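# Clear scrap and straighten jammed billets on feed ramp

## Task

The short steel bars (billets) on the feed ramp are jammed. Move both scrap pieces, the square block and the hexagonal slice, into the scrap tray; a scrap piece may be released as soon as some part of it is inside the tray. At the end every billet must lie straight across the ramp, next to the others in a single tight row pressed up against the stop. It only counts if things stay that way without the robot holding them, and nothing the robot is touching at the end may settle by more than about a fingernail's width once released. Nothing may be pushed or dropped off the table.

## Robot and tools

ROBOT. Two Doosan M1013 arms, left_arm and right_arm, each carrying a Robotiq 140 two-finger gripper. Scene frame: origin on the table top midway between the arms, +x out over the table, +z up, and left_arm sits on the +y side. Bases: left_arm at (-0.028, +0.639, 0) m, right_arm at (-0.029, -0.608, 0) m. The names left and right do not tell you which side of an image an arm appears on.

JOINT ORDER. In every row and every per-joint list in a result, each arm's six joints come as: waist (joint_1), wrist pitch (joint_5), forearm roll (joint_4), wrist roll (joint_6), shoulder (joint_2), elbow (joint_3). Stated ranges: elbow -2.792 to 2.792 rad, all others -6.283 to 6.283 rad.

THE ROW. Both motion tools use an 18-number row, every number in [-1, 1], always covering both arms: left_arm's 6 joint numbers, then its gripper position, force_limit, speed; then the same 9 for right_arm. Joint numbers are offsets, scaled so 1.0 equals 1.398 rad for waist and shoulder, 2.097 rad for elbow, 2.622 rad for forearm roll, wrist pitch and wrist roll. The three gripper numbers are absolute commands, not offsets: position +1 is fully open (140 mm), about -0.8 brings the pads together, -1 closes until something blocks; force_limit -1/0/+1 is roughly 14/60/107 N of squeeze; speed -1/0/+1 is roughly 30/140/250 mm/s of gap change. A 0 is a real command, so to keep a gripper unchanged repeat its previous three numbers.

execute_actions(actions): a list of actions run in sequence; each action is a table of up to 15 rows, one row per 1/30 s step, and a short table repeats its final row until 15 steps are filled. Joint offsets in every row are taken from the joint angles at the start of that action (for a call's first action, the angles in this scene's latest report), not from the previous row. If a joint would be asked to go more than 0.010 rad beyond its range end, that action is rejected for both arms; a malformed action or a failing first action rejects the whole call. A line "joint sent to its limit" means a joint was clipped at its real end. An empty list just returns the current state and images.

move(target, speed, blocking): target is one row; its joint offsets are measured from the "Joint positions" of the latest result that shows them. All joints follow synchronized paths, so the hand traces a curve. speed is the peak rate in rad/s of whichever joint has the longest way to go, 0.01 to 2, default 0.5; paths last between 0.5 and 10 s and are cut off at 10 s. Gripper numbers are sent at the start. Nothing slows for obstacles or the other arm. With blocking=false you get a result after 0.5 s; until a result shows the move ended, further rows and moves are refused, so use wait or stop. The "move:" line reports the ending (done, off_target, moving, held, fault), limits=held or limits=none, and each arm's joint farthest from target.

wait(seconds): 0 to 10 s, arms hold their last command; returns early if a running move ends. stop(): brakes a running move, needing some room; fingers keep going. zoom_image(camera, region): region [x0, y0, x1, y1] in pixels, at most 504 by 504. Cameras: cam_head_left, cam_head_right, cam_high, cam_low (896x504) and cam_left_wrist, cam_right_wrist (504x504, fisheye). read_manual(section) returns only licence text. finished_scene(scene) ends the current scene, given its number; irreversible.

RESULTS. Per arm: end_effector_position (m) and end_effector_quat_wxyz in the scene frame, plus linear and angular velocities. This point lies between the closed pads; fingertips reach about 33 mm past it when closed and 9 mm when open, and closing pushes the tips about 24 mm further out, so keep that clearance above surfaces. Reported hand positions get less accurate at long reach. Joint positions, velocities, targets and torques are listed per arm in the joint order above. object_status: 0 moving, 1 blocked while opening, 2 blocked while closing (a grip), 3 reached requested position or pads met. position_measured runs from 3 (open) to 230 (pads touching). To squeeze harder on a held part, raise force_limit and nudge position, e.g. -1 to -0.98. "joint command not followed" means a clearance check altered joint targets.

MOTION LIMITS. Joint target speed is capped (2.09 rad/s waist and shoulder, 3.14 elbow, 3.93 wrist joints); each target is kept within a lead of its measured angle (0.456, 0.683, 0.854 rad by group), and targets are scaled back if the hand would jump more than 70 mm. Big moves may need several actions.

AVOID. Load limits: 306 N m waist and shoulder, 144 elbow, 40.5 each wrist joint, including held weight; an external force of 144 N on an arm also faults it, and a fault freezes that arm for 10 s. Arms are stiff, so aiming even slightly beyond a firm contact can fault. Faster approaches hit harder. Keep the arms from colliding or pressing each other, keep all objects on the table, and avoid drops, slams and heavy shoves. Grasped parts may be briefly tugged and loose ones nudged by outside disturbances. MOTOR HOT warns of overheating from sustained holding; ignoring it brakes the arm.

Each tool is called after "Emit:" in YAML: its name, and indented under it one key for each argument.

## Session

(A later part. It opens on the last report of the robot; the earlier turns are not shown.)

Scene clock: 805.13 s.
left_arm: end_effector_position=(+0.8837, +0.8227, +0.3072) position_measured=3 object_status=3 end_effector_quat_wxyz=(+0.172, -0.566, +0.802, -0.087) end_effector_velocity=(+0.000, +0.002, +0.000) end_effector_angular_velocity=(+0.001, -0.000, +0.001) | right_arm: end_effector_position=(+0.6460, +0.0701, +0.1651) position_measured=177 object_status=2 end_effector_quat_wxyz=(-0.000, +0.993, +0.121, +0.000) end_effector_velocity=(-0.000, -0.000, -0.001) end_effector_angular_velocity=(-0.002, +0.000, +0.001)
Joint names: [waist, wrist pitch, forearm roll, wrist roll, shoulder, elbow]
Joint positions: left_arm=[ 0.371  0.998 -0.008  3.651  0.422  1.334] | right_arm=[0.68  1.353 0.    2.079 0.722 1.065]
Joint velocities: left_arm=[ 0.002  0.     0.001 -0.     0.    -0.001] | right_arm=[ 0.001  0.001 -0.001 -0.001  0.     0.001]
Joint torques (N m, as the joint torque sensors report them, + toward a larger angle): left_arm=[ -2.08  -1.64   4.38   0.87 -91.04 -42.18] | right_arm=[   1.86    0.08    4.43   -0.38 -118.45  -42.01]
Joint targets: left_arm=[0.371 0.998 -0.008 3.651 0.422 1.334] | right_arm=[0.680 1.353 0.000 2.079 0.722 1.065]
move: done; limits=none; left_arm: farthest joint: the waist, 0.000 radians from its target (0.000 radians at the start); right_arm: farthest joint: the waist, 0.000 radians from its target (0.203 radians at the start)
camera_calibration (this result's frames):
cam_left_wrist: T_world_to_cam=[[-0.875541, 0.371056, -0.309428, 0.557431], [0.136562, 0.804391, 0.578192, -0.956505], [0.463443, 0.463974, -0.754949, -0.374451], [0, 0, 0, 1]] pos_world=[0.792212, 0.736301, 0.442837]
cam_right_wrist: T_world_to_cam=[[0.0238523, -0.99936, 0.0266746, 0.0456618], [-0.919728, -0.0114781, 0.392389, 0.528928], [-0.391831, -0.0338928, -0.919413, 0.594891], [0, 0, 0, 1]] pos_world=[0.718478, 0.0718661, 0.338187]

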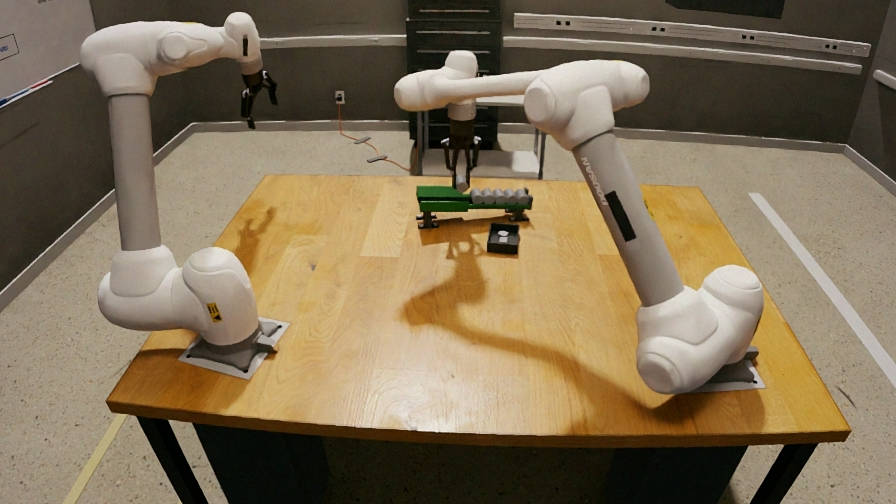

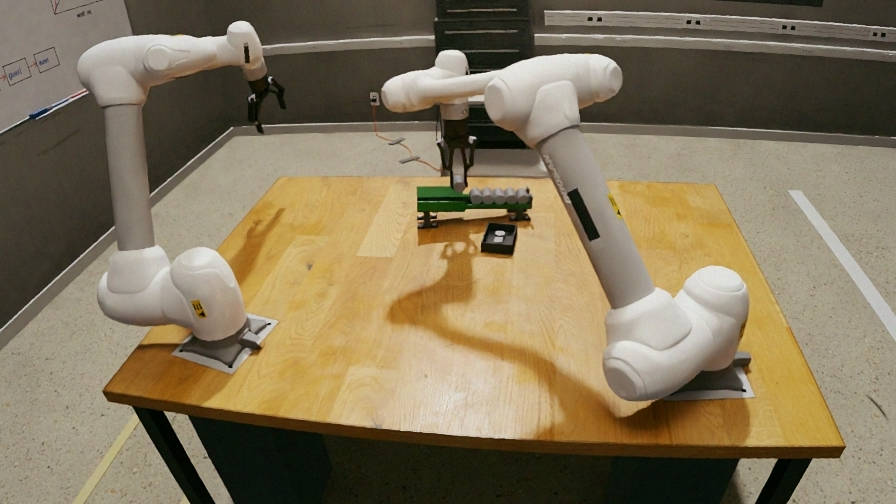

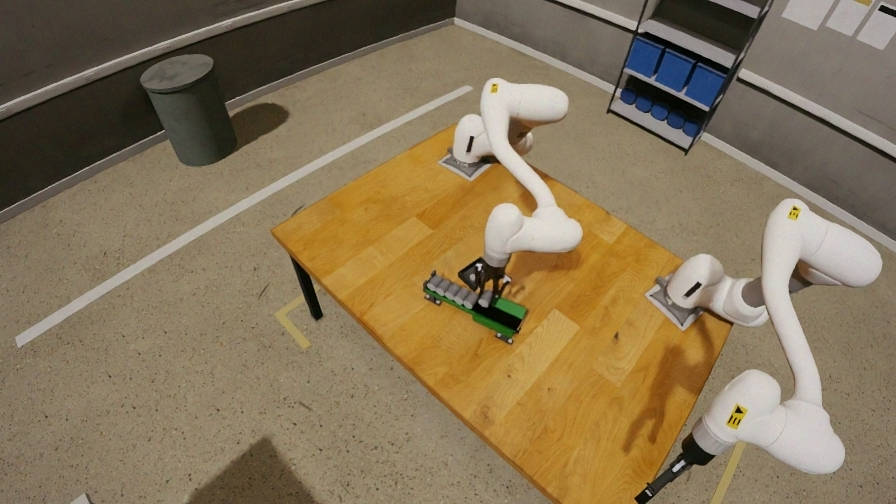

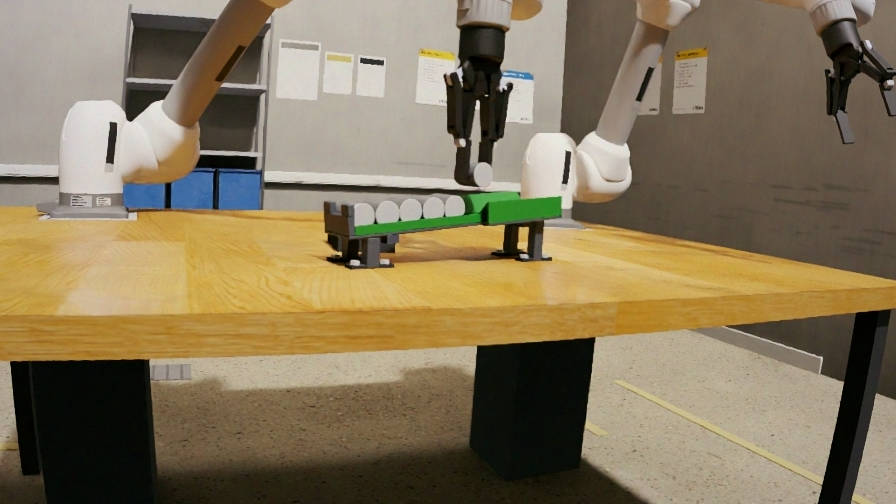

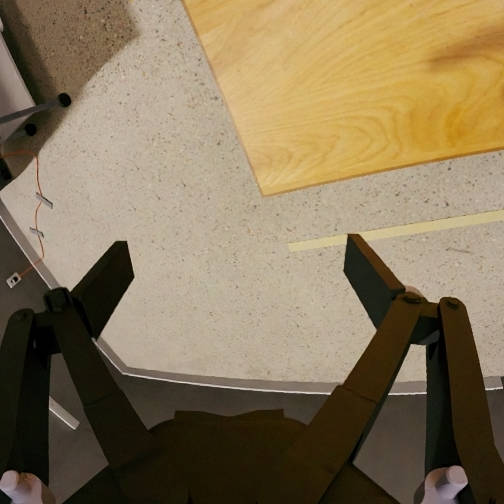

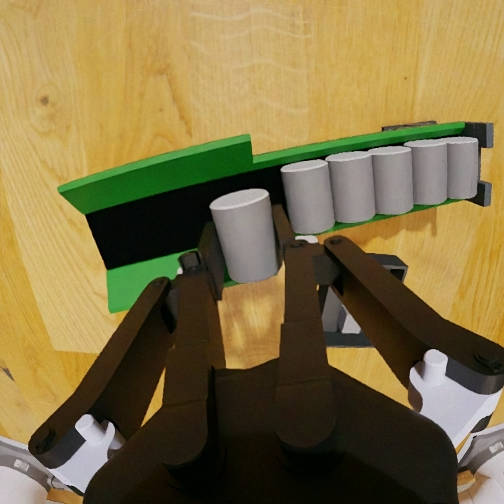

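Emit:
move:
  target: [0,0,0,0,0,0,1,0,0, -0.000546,-0.024648,0,0.005618,0.018918,0.018207,-1,0.5,-0.6]
  speed: 0.09

Scene clock: 926.17 s.
left_arm: end_effector_position=(+0.8837, +0.8227, +0.3072) position_measured=3 object_status=3 end_effector_quat_wxyz=(+0.172, -0.566, +0.802, -0.087) end_effector_velocity=(-0.001, +0.000, -0.000) end_effector_angular_velocity=(-0.001, +0.002, +0.001) | right_arm: end_effector_position=(+0.6489, +0.0718, +0.1191) position_measured=177 object_status=2 end_effector_quat_wxyz=(-0.000, +0.994, +0.114, +0.000) end_effector_velocity=(+0.000, +0.000, +0.000) end_effector_angular_velocity=(+0.002, +0.000, -0.001)
Joint names: [waist, wrist pitch, forearm roll, wrist roll, shoulder, elbow]
Joint positions: left_arm=[ 0.371  0.998 -0.008  3.651  0.422  1.334] | right_arm=[0.679 1.289 0.    2.093 0.748 1.104]
Joint velocities: left_arm=[ 0.001  0.002 -0.001  0.    -0.     0.001] | right_arm=[-0.    -0.     0.002  0.001 -0.    -0.001]
Joint torques (N m, as the joint torque sensors report them, + toward a larger angle): left_arm=[ -2.35  -1.58   4.57   0.9  -90.84 -42.19] | right_arm=[   1.47    0.09    4.47   -0.38 -120.45  -41.28]
Joint targets: left_arm=[0.371 0.998 -0.008 3.651 0.422 1.334] | right_arm=[0.679 1.289 0.000 2.093 0.748 1.104]
move: done; limits=none; left_arm: farthest joint: the waist, 0.000 radians from its target (0.000 radians at the start); right_arm: farthest joint: the waist, 0.000 radians from its target (0.001 radians at the start)
camera_calibration (this result's frames):
cam_left_wrist: T_world_to_cam=[[-0.875541, 0.371056, -0.309428, 0.557431], [0.136562, 0.804391, 0.578192, -0.956505], [0.463443, 0.463974, -0.754949, -0.374451], [0, 0, 0, 1]] pos_world=[0.792213, 0.736301, 0.442837]
cam_right_wrist: T_world_to_cam=[[0.00835292, -0.99961, 0.0266517, 0.0586094], [-0.919802, 0.00277544, 0.392373, 0.548681], [-0.392294, -0.0277917, -0.91942, 0.553691], [0, 0, 0, 1]] pos_world=[0.721398, 0.0724517, 0.292225]

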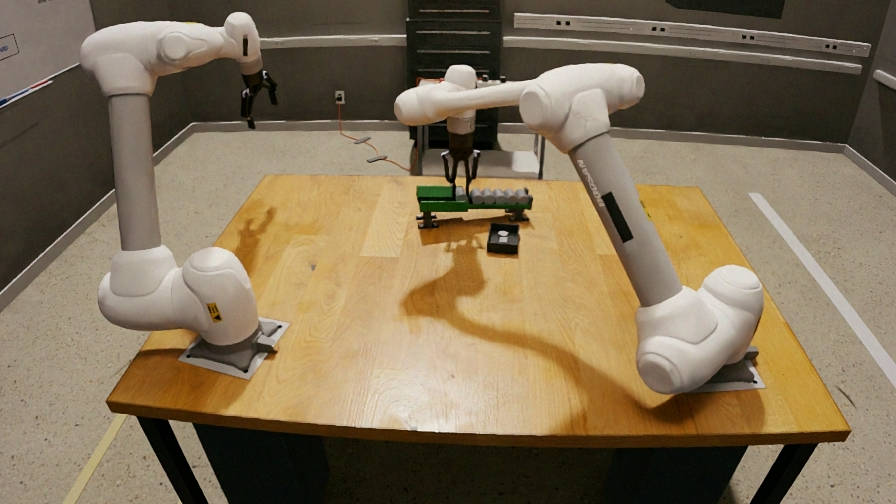

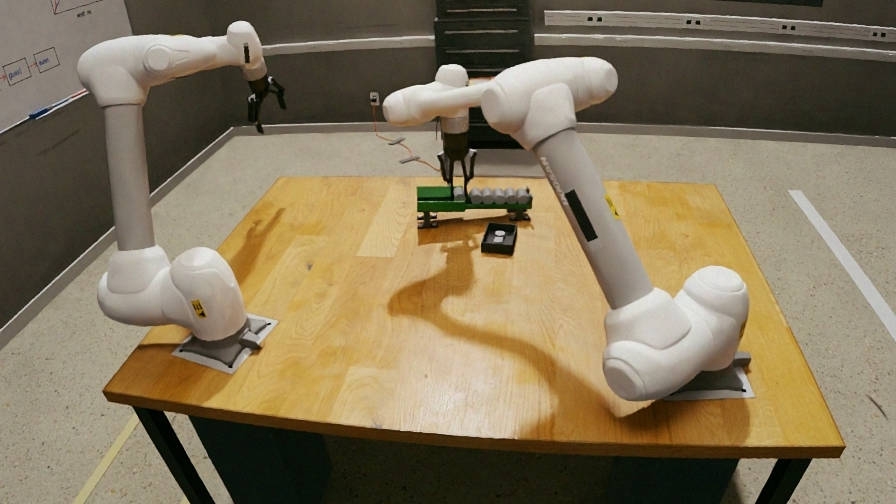

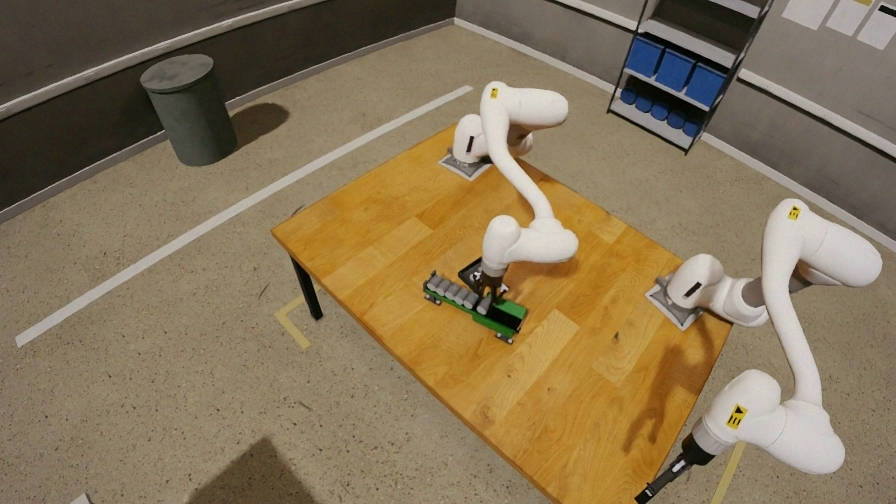

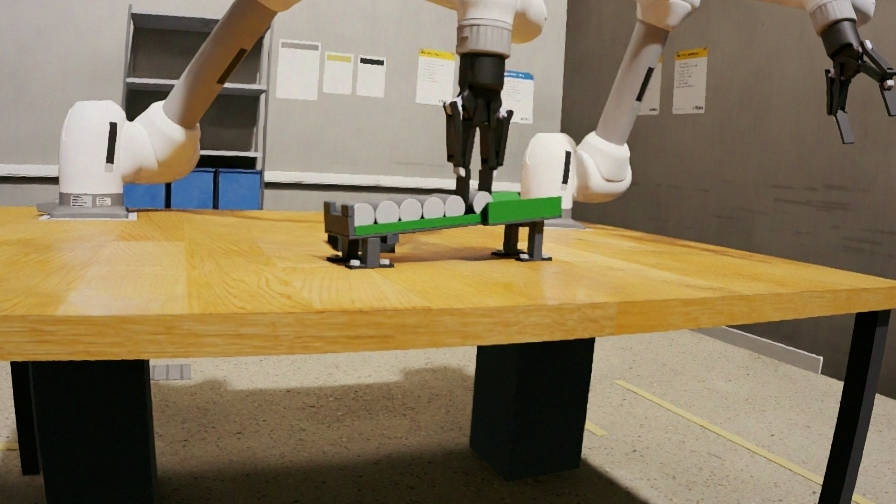

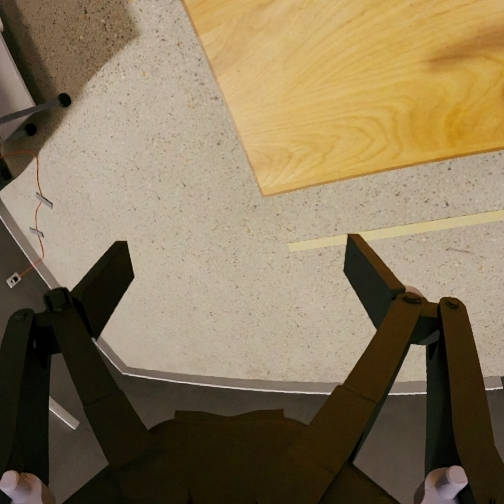

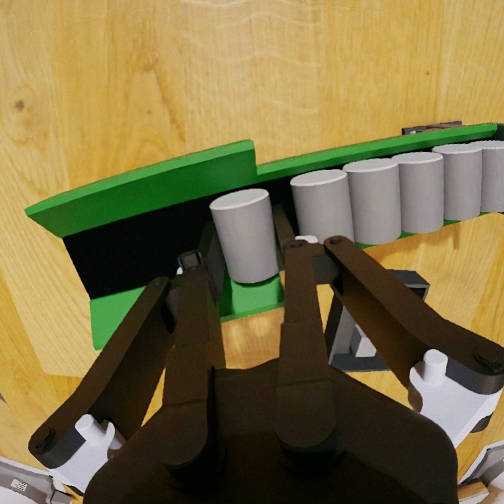

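Emit:
zoom_image:
  camera: "cam_right_wrist"
  region: [190, 140, 370, 300]

Emit:
zoom_image:
  camera: "cam_low"
  region: [410, 170, 510, 240]

Region (190, 140, 370, 300) of cam_right_wrist's 504x504 image, scaled by 2.800, with more detail than that image has.

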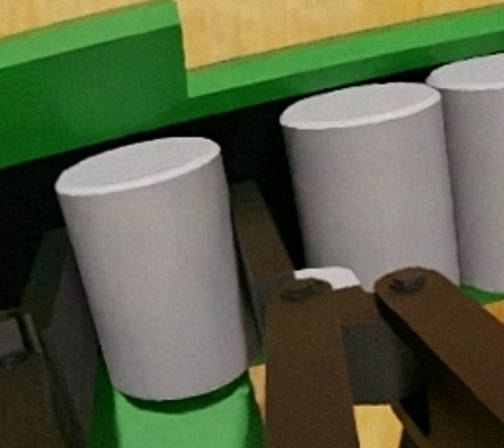

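Region (410, 170, 510, 240) of cam_low's 896x504 image, scaled by 5.040, with more detail than that image has; it fills the top 353 rows of this view, and the rest is white.

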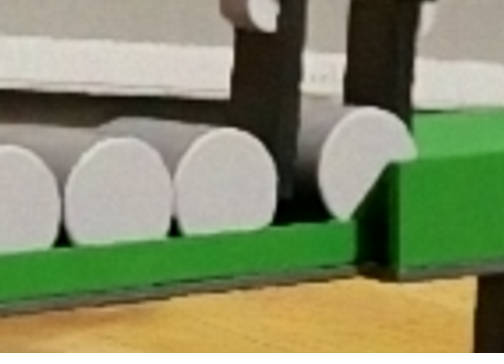

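Emit:
zoom_image:
  camera: "cam_right_wrist"
  region: [200, 165, 290, 225]

Emit:
zoom_image:
  camera: "cam_right_wrist"
  region: [280, 145, 410, 205]

Region (200, 165, 290, 225) of cam_right_wrist's 504x504 image, scaled by 5.600, with more detail than that image has.

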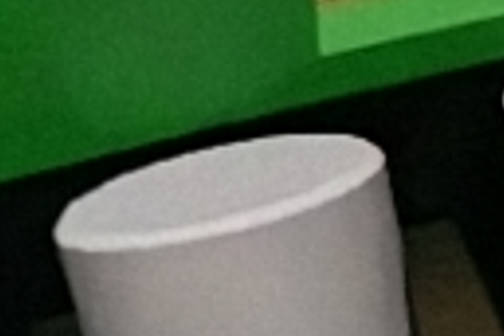

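Region (280, 145, 410, 205) of cam_right_wrist's 504x504 image, scaled by 3.877, with more detail than that image has; it fills the top 233 rows of this view, and the rest is white.

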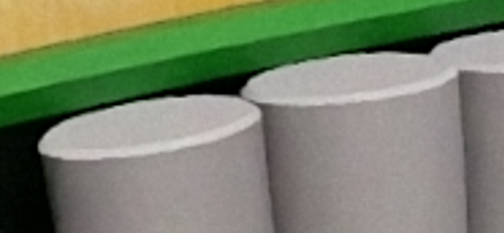

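Emit:
execute_actions:
  actions:
    - [[0,0,0,0,0,0,1,0,0,-0.000026,-0.000081,0,-0.000014,0.000146,0.000004,-1,0.5,-0.6],[0,0,0,0,0,0,1,0,0,-0.000065,-0.000203,0,-0.000035,0.000364,0.000011,-1,0.5,-0.6],[0,0,0,0,0,0,1,0,0,-0.000104,-0.000324,0,-0.000055,0.000582,0.000017,-1,0.5,-0.6],[0,0,0,0,0,0,1,0,0,-0.000142,-0.000446,0,-0.000076,0.0008,0.000024,-1,0.5,-0.6],[0,0,0,0,0,0,1,0,0,-0.000181,-0.000568,0,-0.000097,0.001019,0.000031,-1,0.5,-0.6],[0,0,0,0,0,0,1,0,0,-0.00022,-0.000689,0,-0.000117,0.001237,0.000037,-1,0.5,-0.6],[0,0,0,0,0,0,1,0,0,-0.000246,-0.00077,0,-0.000131,0.001382,0.000041,-1,0.5,-0.6],[0,0,0,0,0,0,1,0,0,-0.000259,-0.000811,0,-0.000138,0.001455,0.000044,-1,0.5,-0.6],[0,0,0,0,0,0,1,0,0,-0.000259,-0.000811,0,-0.000138,0.001455,0.000044,-1,0.5,-0.6],[0,0,0,0,0,0,1,0,0,-0.000259,-0.000811,0,-0.000138,0.001455,0.000044,-1,0.5,-0.6],[0,0,0,0,0,0,1,0,0,-0.000259,-0.000811,0,-0.000138,0.001455,0.000044,-1,0.5,-0.6],[0,0,0,0,0,0,1,0,0,-0.000259,-0.000811,0,-0.000138,0.001455,0.000044,-0.23,0.5,-0.6]]

Scene clock: 999.97 s.
left_arm: end_effector_position=(+0.8837, +0.8227, +0.3072) position_measured=3 object_status=3 end_effector_quat_wxyz=(+0.172, -0.566, +0.802, -0.087) end_effector_velocity=(-0.001, -0.001, -0.001) end_effector_angular_velocity=(+0.000, +0.002, -0.001) | right_arm: end_effector_position=(+0.6496, +0.0719, +0.1171) position_measured=168 object_status=0 end_effector_quat_wxyz=(-0.000, +0.994, +0.114, +0.000) end_effector_velocity=(+0.000, +0.000, -0.000) end_effector_angular_velocity=(+0.001, -0.000, +0.000)
Joint names: [waist, wrist pitch, forearm roll, wrist roll, shoulder, elbow]
Joint positions: left_arm=[ 0.371  0.998 -0.008  3.651  0.422  1.334] | right_arm=[0.679 1.287 0.    2.093 0.75  1.104]
Joint velocities: left_arm=[-0.001  0.001  0.     0.     0.     0.001] | right_arm=[ 0.    -0.001  0.    -0.    -0.     0.   ]
Joint torques (N m, as the joint torque sensors report them, + toward a larger angle): left_arm=[ -3.18  -1.54   4.36   0.95 -90.86 -41.84] | right_arm=[   2.19    0.02    4.2    -0.49 -112.63  -36.65]
Joint targets: left_arm=[0.371 0.998 -0.008 3.651 0.422 1.334] | right_arm=[0.679 1.287 0.000 2.093 0.750 1.104]
camera_calibration (this result's frames):
cam_left_wrist: T_world_to_cam=[[-0.875541, 0.371056, -0.309428, 0.557431], [0.136562, 0.804391, 0.578192, -0.956505], [0.463443, 0.463974, -0.754949, -0.374451], [0, 0, 0, 1]] pos_world=[0.792213, 0.736301, 0.442837]
cam_right_wrist: T_world_to_cam=[[0.00827979, -0.99961, 0.0266527, 0.0588608], [-0.919802, 0.00284311, 0.392373, 0.550083], [-0.392296, -0.0277639, -0.91942, 0.552122], [0, 0, 0, 1]] pos_world=[0.722075, 0.072603, 0.290226]

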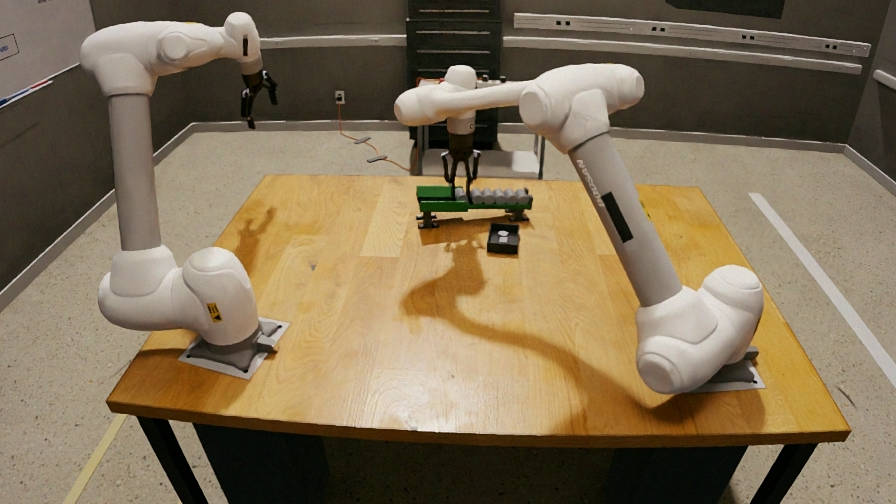

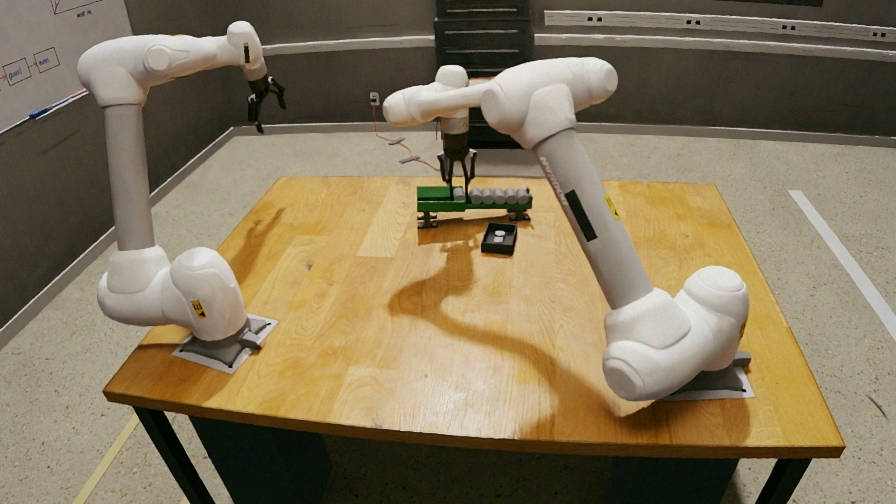

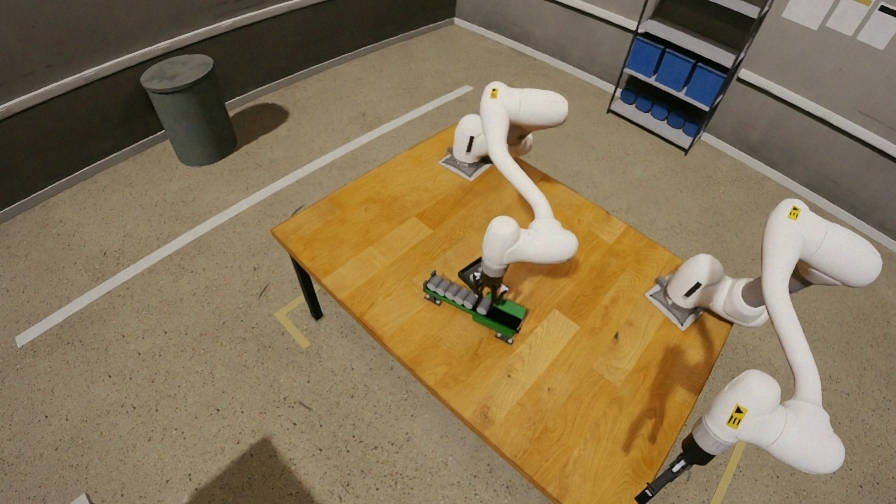

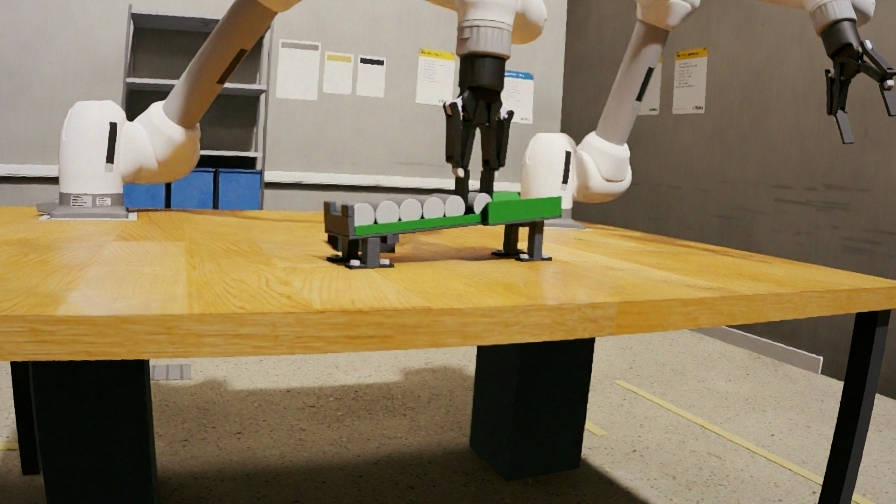

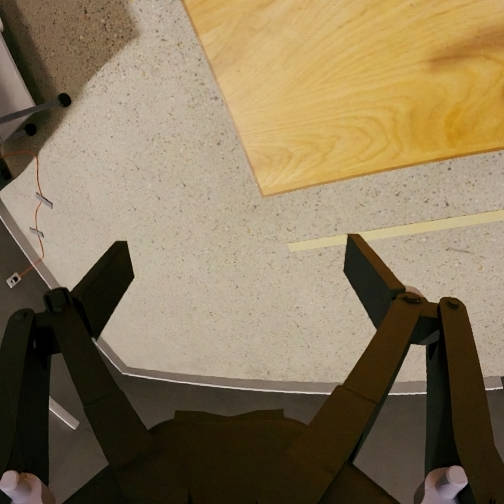

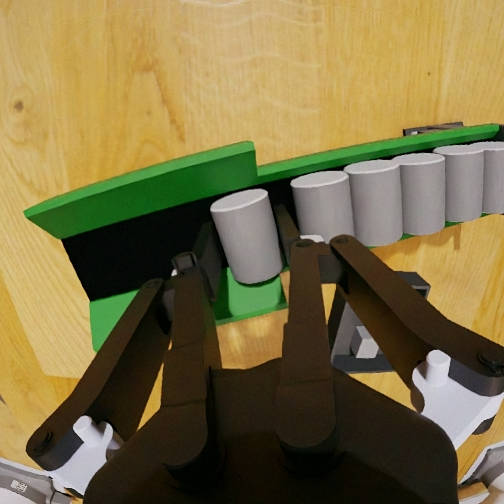

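Emit:
move:
  target: [0,0,0,0,0,0,1,0,0, 0,0.021626,0,0,-0.01253,-0.018687,-0.23,0.5,-0.6]
  speed: 0.09

Scene clock: 1002.93 s.
left_arm: end_effector_position=(+0.8837, +0.8227, +0.3072) position_measured=3 object_status=3 end_effector_quat_wxyz=(+0.172, -0.566, +0.802, -0.087) end_effector_velocity=(+0.001, -0.002, +0.001) end_effector_angular_velocity=(+0.000, -0.002, -0.002) | right_arm: end_effector_position=(+0.6496, +0.0719, +0.1551) position_measured=158 object_status=3 end_effector_quat_wxyz=(-0.000, +0.994, +0.114, +0.000) end_effector_velocity=(-0.001, -0.001, -0.001) end_effector_angular_velocity=(-0.003, +0.002, +0.000)
Joint names: [waist, wrist pitch, forearm roll, wrist roll, shoulder, elbow]
Joint positions: left_arm=[ 0.371  0.998 -0.008  3.651  0.422  1.334] | right_arm=[0.679 1.343 0.    2.093 0.733 1.065]
Joint velocities: left_arm=[-0.002 -0.002 -0.    -0.     0.    -0.001] | right_arm=[ 0.     0.001 -0.001  0.     0.001  0.001]
Joint torques (N m, as the joint torque sensors report them, + toward a larger angle): left_arm=[ -3.54  -1.51   4.48   0.95 -91.11 -42.12] | right_arm=[   2.33    0.01    4.46   -0.4  -114.15  -39.02]
Joint targets: left_arm=[0.371 0.998 -0.008 3.651 0.422 1.334] | right_arm=[0.679 1.343 0.000 2.093 0.733 1.065]
move: done; limits=none; left_arm: farthest joint: the waist, 0.000 radians from its target (0.000 radians at the start); right_arm: farthest joint: the shoulder, 0.001 radians from its target (0.018 radians at the start)
camera_calibration (this result's frames):
cam_left_wrist: T_world_to_cam=[[-0.875541, 0.371056, -0.309429, 0.557432], [0.136561, 0.804391, 0.578192, -0.956505], [0.463443, 0.463974, -0.754949, -0.374451], [0, 0, 0, 1]] pos_world=[0.792212, 0.736301, 0.442838]
cam_right_wrist: T_world_to_cam=[[0.00836167, -0.999609, 0.026684, 0.0577665], [-0.919797, 0.00278041, 0.392384, 0.535188], [-0.392304, -0.0278249, -0.919415, 0.587038], [0, 0, 0, 1]] pos_world=[0.722079, 0.0725901, 0.328191]

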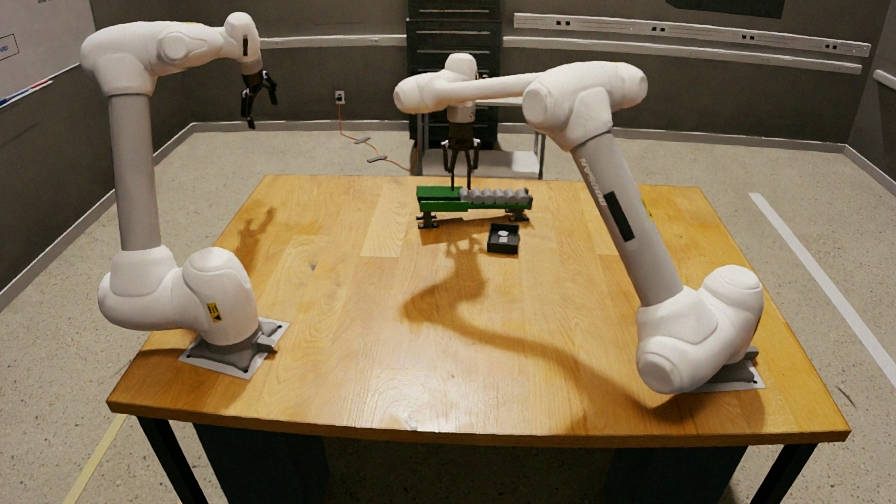

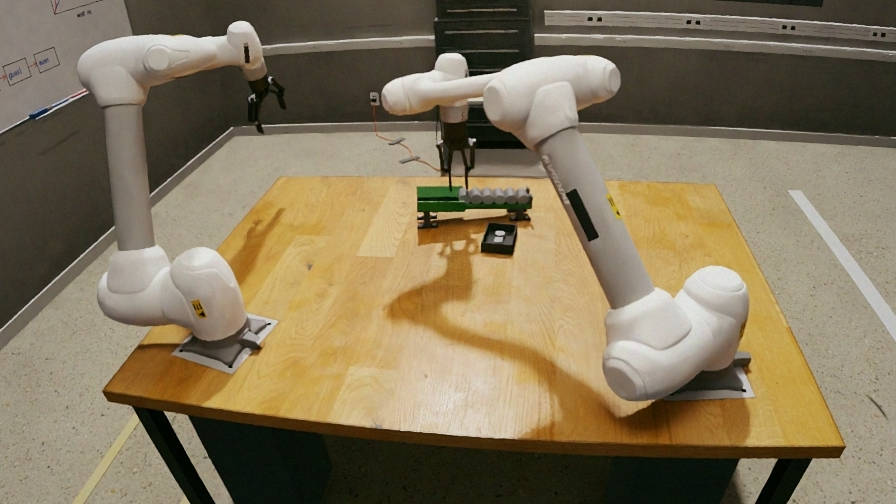

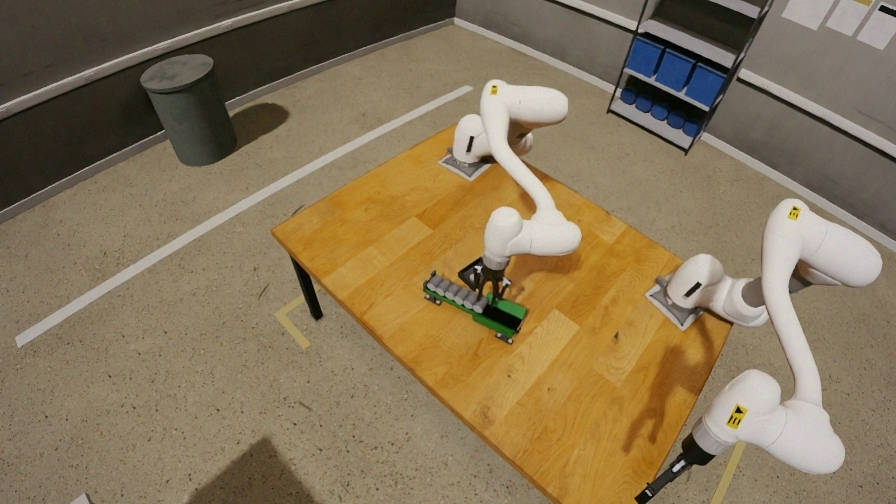

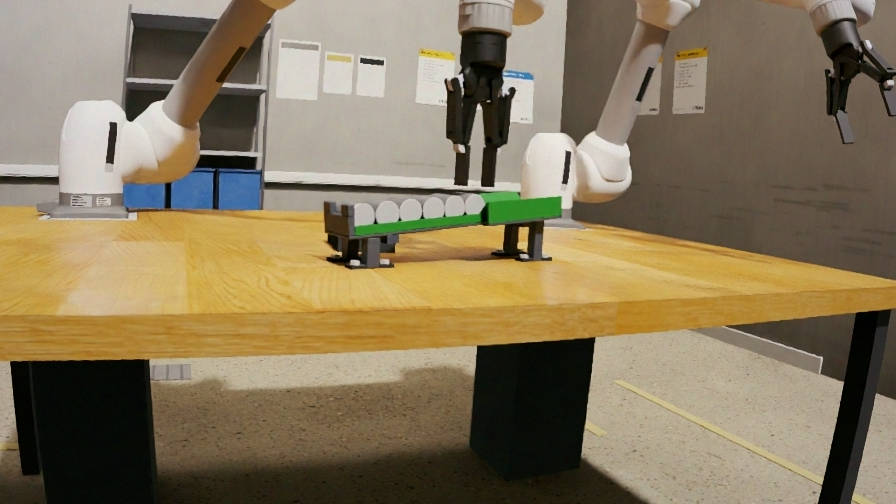

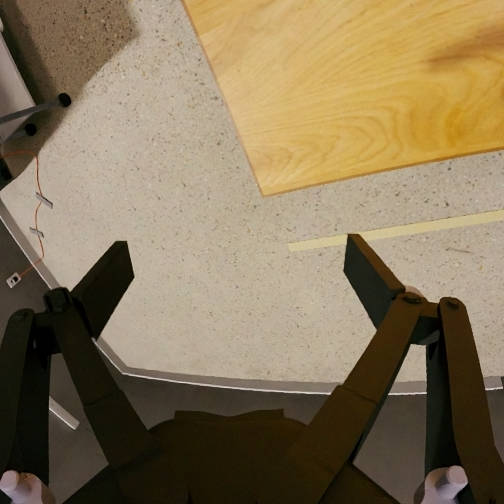

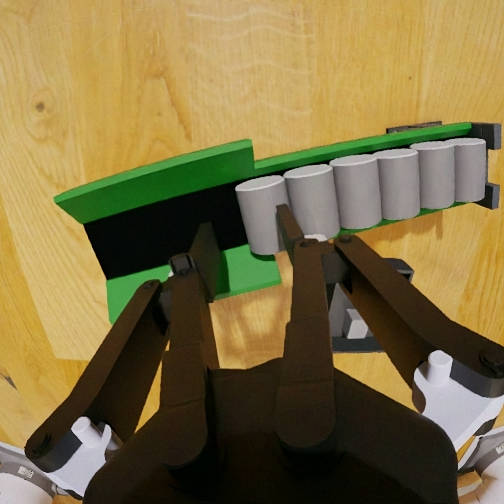

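Emit:
execute_actions:
  actions: []

Emit:
zoom_image:
  camera: "cam_right_wrist"
  region: [220, 110, 504, 280]

Emit:
zoom_image:
  camera: "cam_low"
  region: [320, 170, 510, 250]

Emit:
zoom_image:
  camera: "cam_head_left"
  region: [445, 175, 545, 260]

Scene clock: 1007.83 s.
left_arm: end_effector_position=(+0.8837, +0.8227, +0.3072) position_measured=3 object_status=3 end_effector_quat_wxyz=(+0.172, -0.566, +0.802, -0.087) end_effector_velocity=(-0.002, +0.001, -0.002) end_effector_angular_velocity=(-0.002, +0.006, +0.002) | right_arm: end_effector_position=(+0.6496, +0.0719, +0.1551) position_measured=158 object_status=3 end_effector_quat_wxyz=(-0.000, +0.994, +0.114, +0.000) end_effector_velocity=(-0.000, -0.000, -0.000) end_effector_angular_velocity=(-0.001, +0.001, -0.000)
Joint names: [waist, wrist pitch, forearm roll, wrist roll, shoulder, elbow]
Joint positions: left_arm=[ 0.371  0.998 -0.008  3.651  0.422  1.334] | right_arm=[0.679 1.343 0.    2.093 0.733 1.065]
Joint velocities: left_arm=[ 0.002  0.004 -0.001  0.     0.     0.002] | right_arm=[-0.     0.001  0.    -0.     0.     0.   ]
Joint torques (N m, as the joint torque sensors report them, + toward a larger angle): left_arm=[ -2.49  -1.54   4.35   0.96 -91.68 -42.59] | right_arm=[   2.19    0.03    4.44   -0.38 -115.52  -38.87]
Joint targets: left_arm=[0.371 0.998 -0.008 3.651 0.422 1.334] | right_arm=[0.679 1.343 0.000 2.093 0.733 1.065]
camera_calibration (this result's frames):
cam_left_wrist: T_world_to_cam=[[-0.875541, 0.371056, -0.309428, 0.557432], [0.136562, 0.804391, 0.578192, -0.956505], [0.463443, 0.463974, -0.754949, -0.374451], [0, 0, 0, 1]] pos_world=[0.792213, 0.736301, 0.442837]
cam_right_wrist: T_world_to_cam=[[0.00828394, -0.999611, 0.0266377, 0.0578346], [-0.919805, 0.00283317, 0.392365, 0.535178], [-0.392288, -0.0277518, -0.919424, 0.587064], [0, 0, 0, 1]] pos_world=[0.722078, 0.072588, 0.328235]

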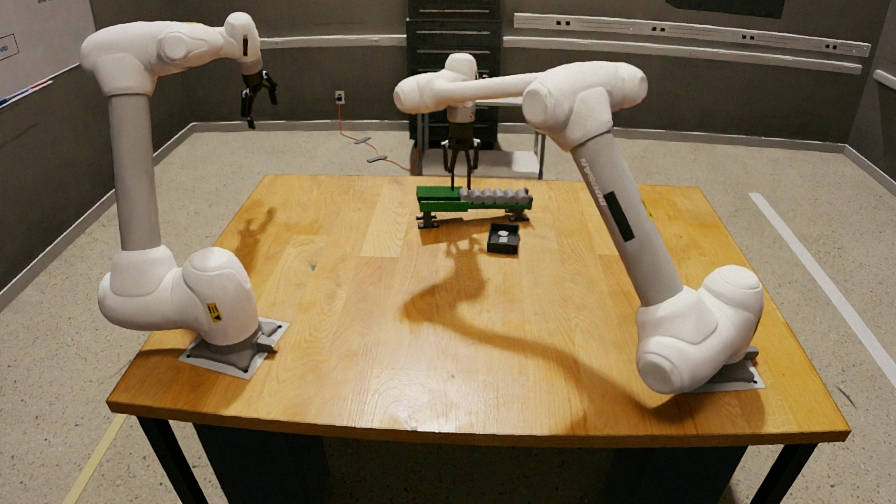

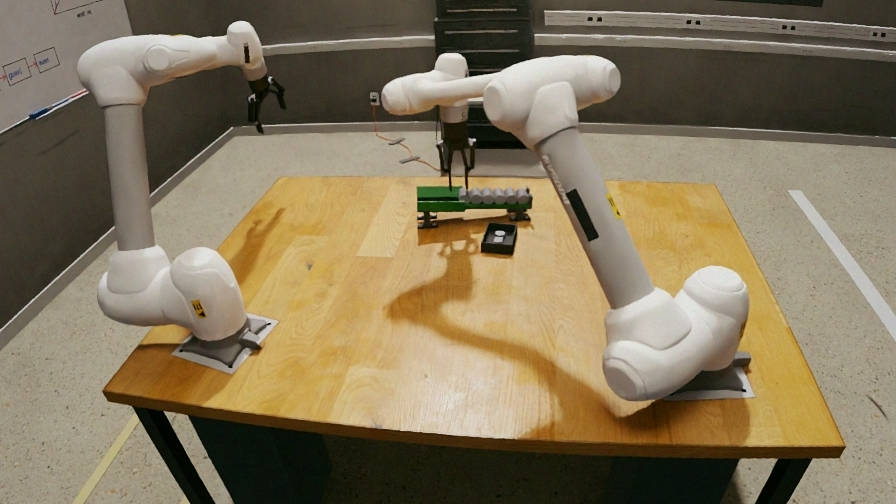

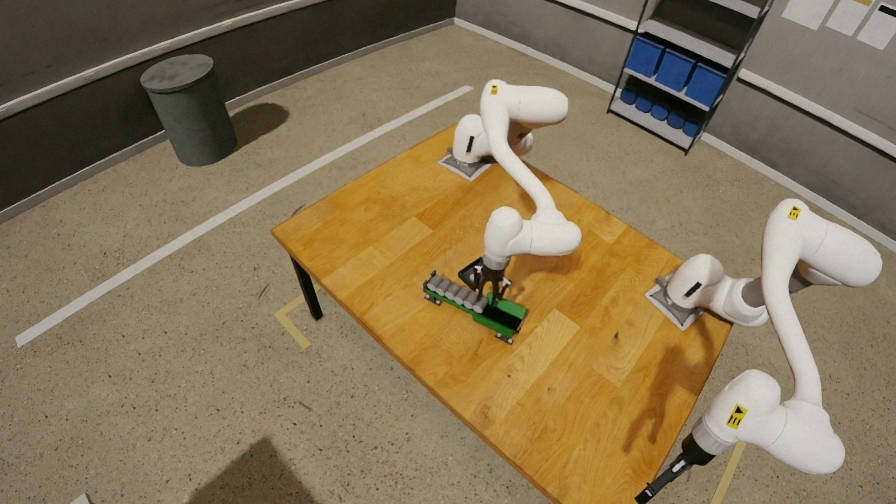

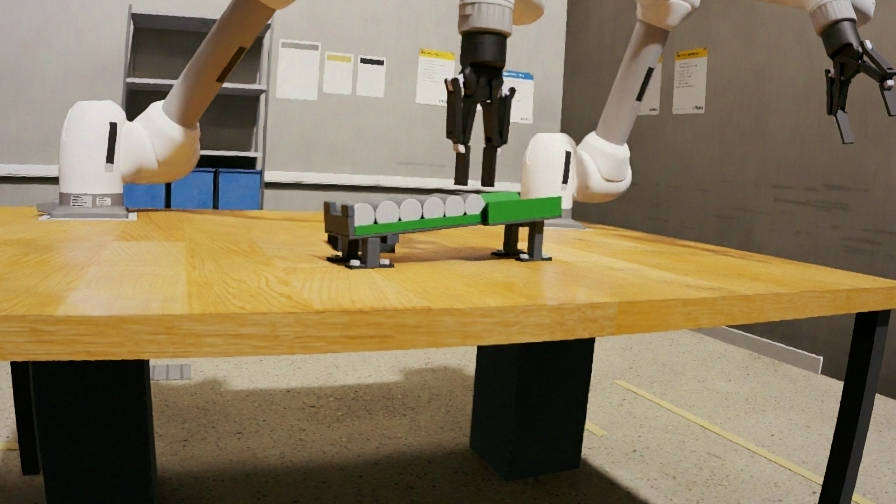

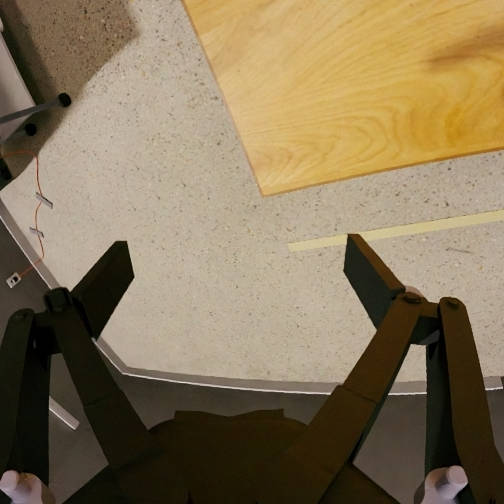

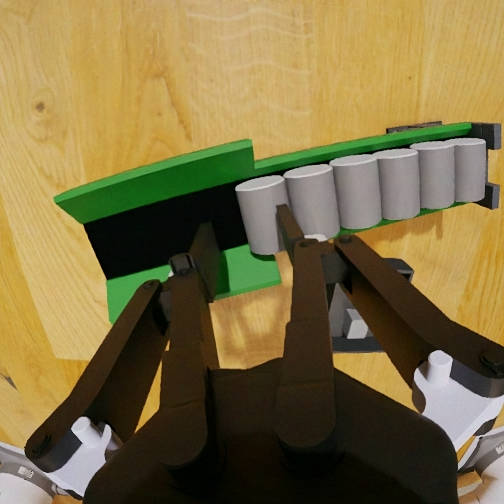

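Region (220, 110, 504, 280) of cam_right_wrist's 504x504 image, scaled by 1.775, with more detail than that image has; it fills the top 302 rows of this view, and the rest is white.

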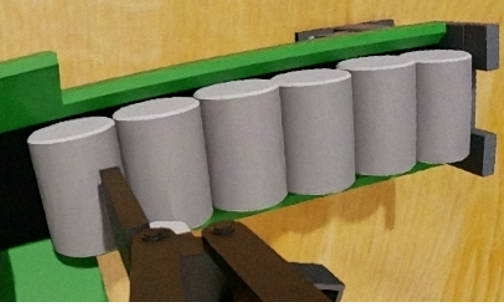

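Region (320, 170, 510, 250) of cam_low's 896x504 image, scaled by 2.653, with more detail than that image has; it fills the top 212 rows of this view, and the rest is white.

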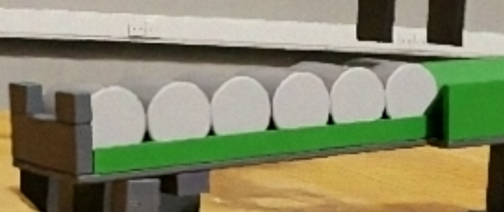

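Region (445, 175, 545, 260) of cam_head_left's 896x504 image, scaled by 5.040, with more detail than that image has; it fills the top 428 rows of this view, and the rest is white.

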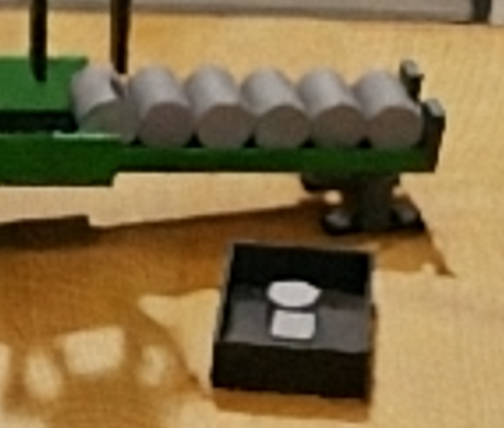

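Emit:
zoom_image:
  camera: "cam_head_right"
  region: [452, 180, 502, 212]

Emit:
zoom_image:
  camera: "cam_right_wrist"
  region: [225, 155, 355, 265]

Emit:
zoom_image:
  camera: "cam_high"
  region: [415, 260, 515, 330]

Region (452, 180, 502, 212) of cam_head_right's 896x504 image, scaled by 10.080, with more detail than that image has; it fills the top 323 rows of this view, and the rest is white.

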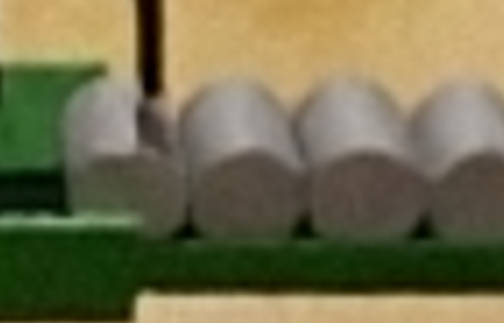

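Region (225, 155, 355, 265) of cam_right_wrist's 504x504 image, scaled by 3.877, with more detail than that image has; it fills the top 426 rows of this view, and the rest is white.

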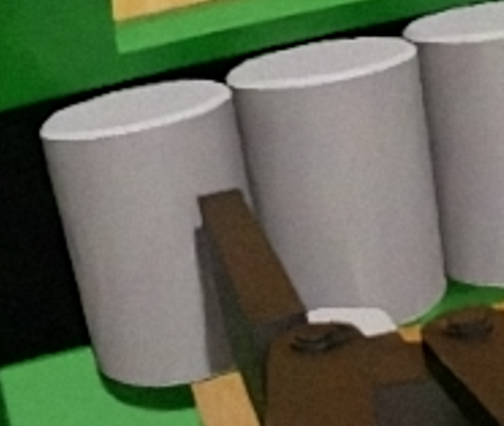

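Region (415, 260, 515, 330) of cam_high's 896x504 image, scaled by 5.040, with more detail than that image has; it fills the top 353 rows of this view, and the rest is white.

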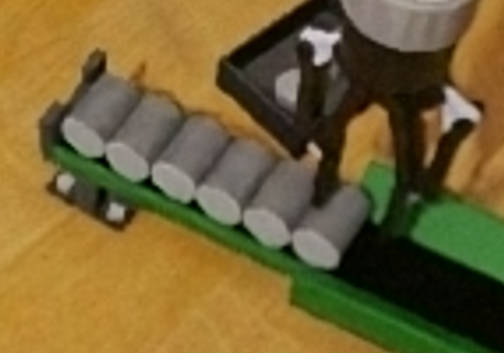

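Emit:
finished_scene:
  scene: 1

The scene is finished: the task was done.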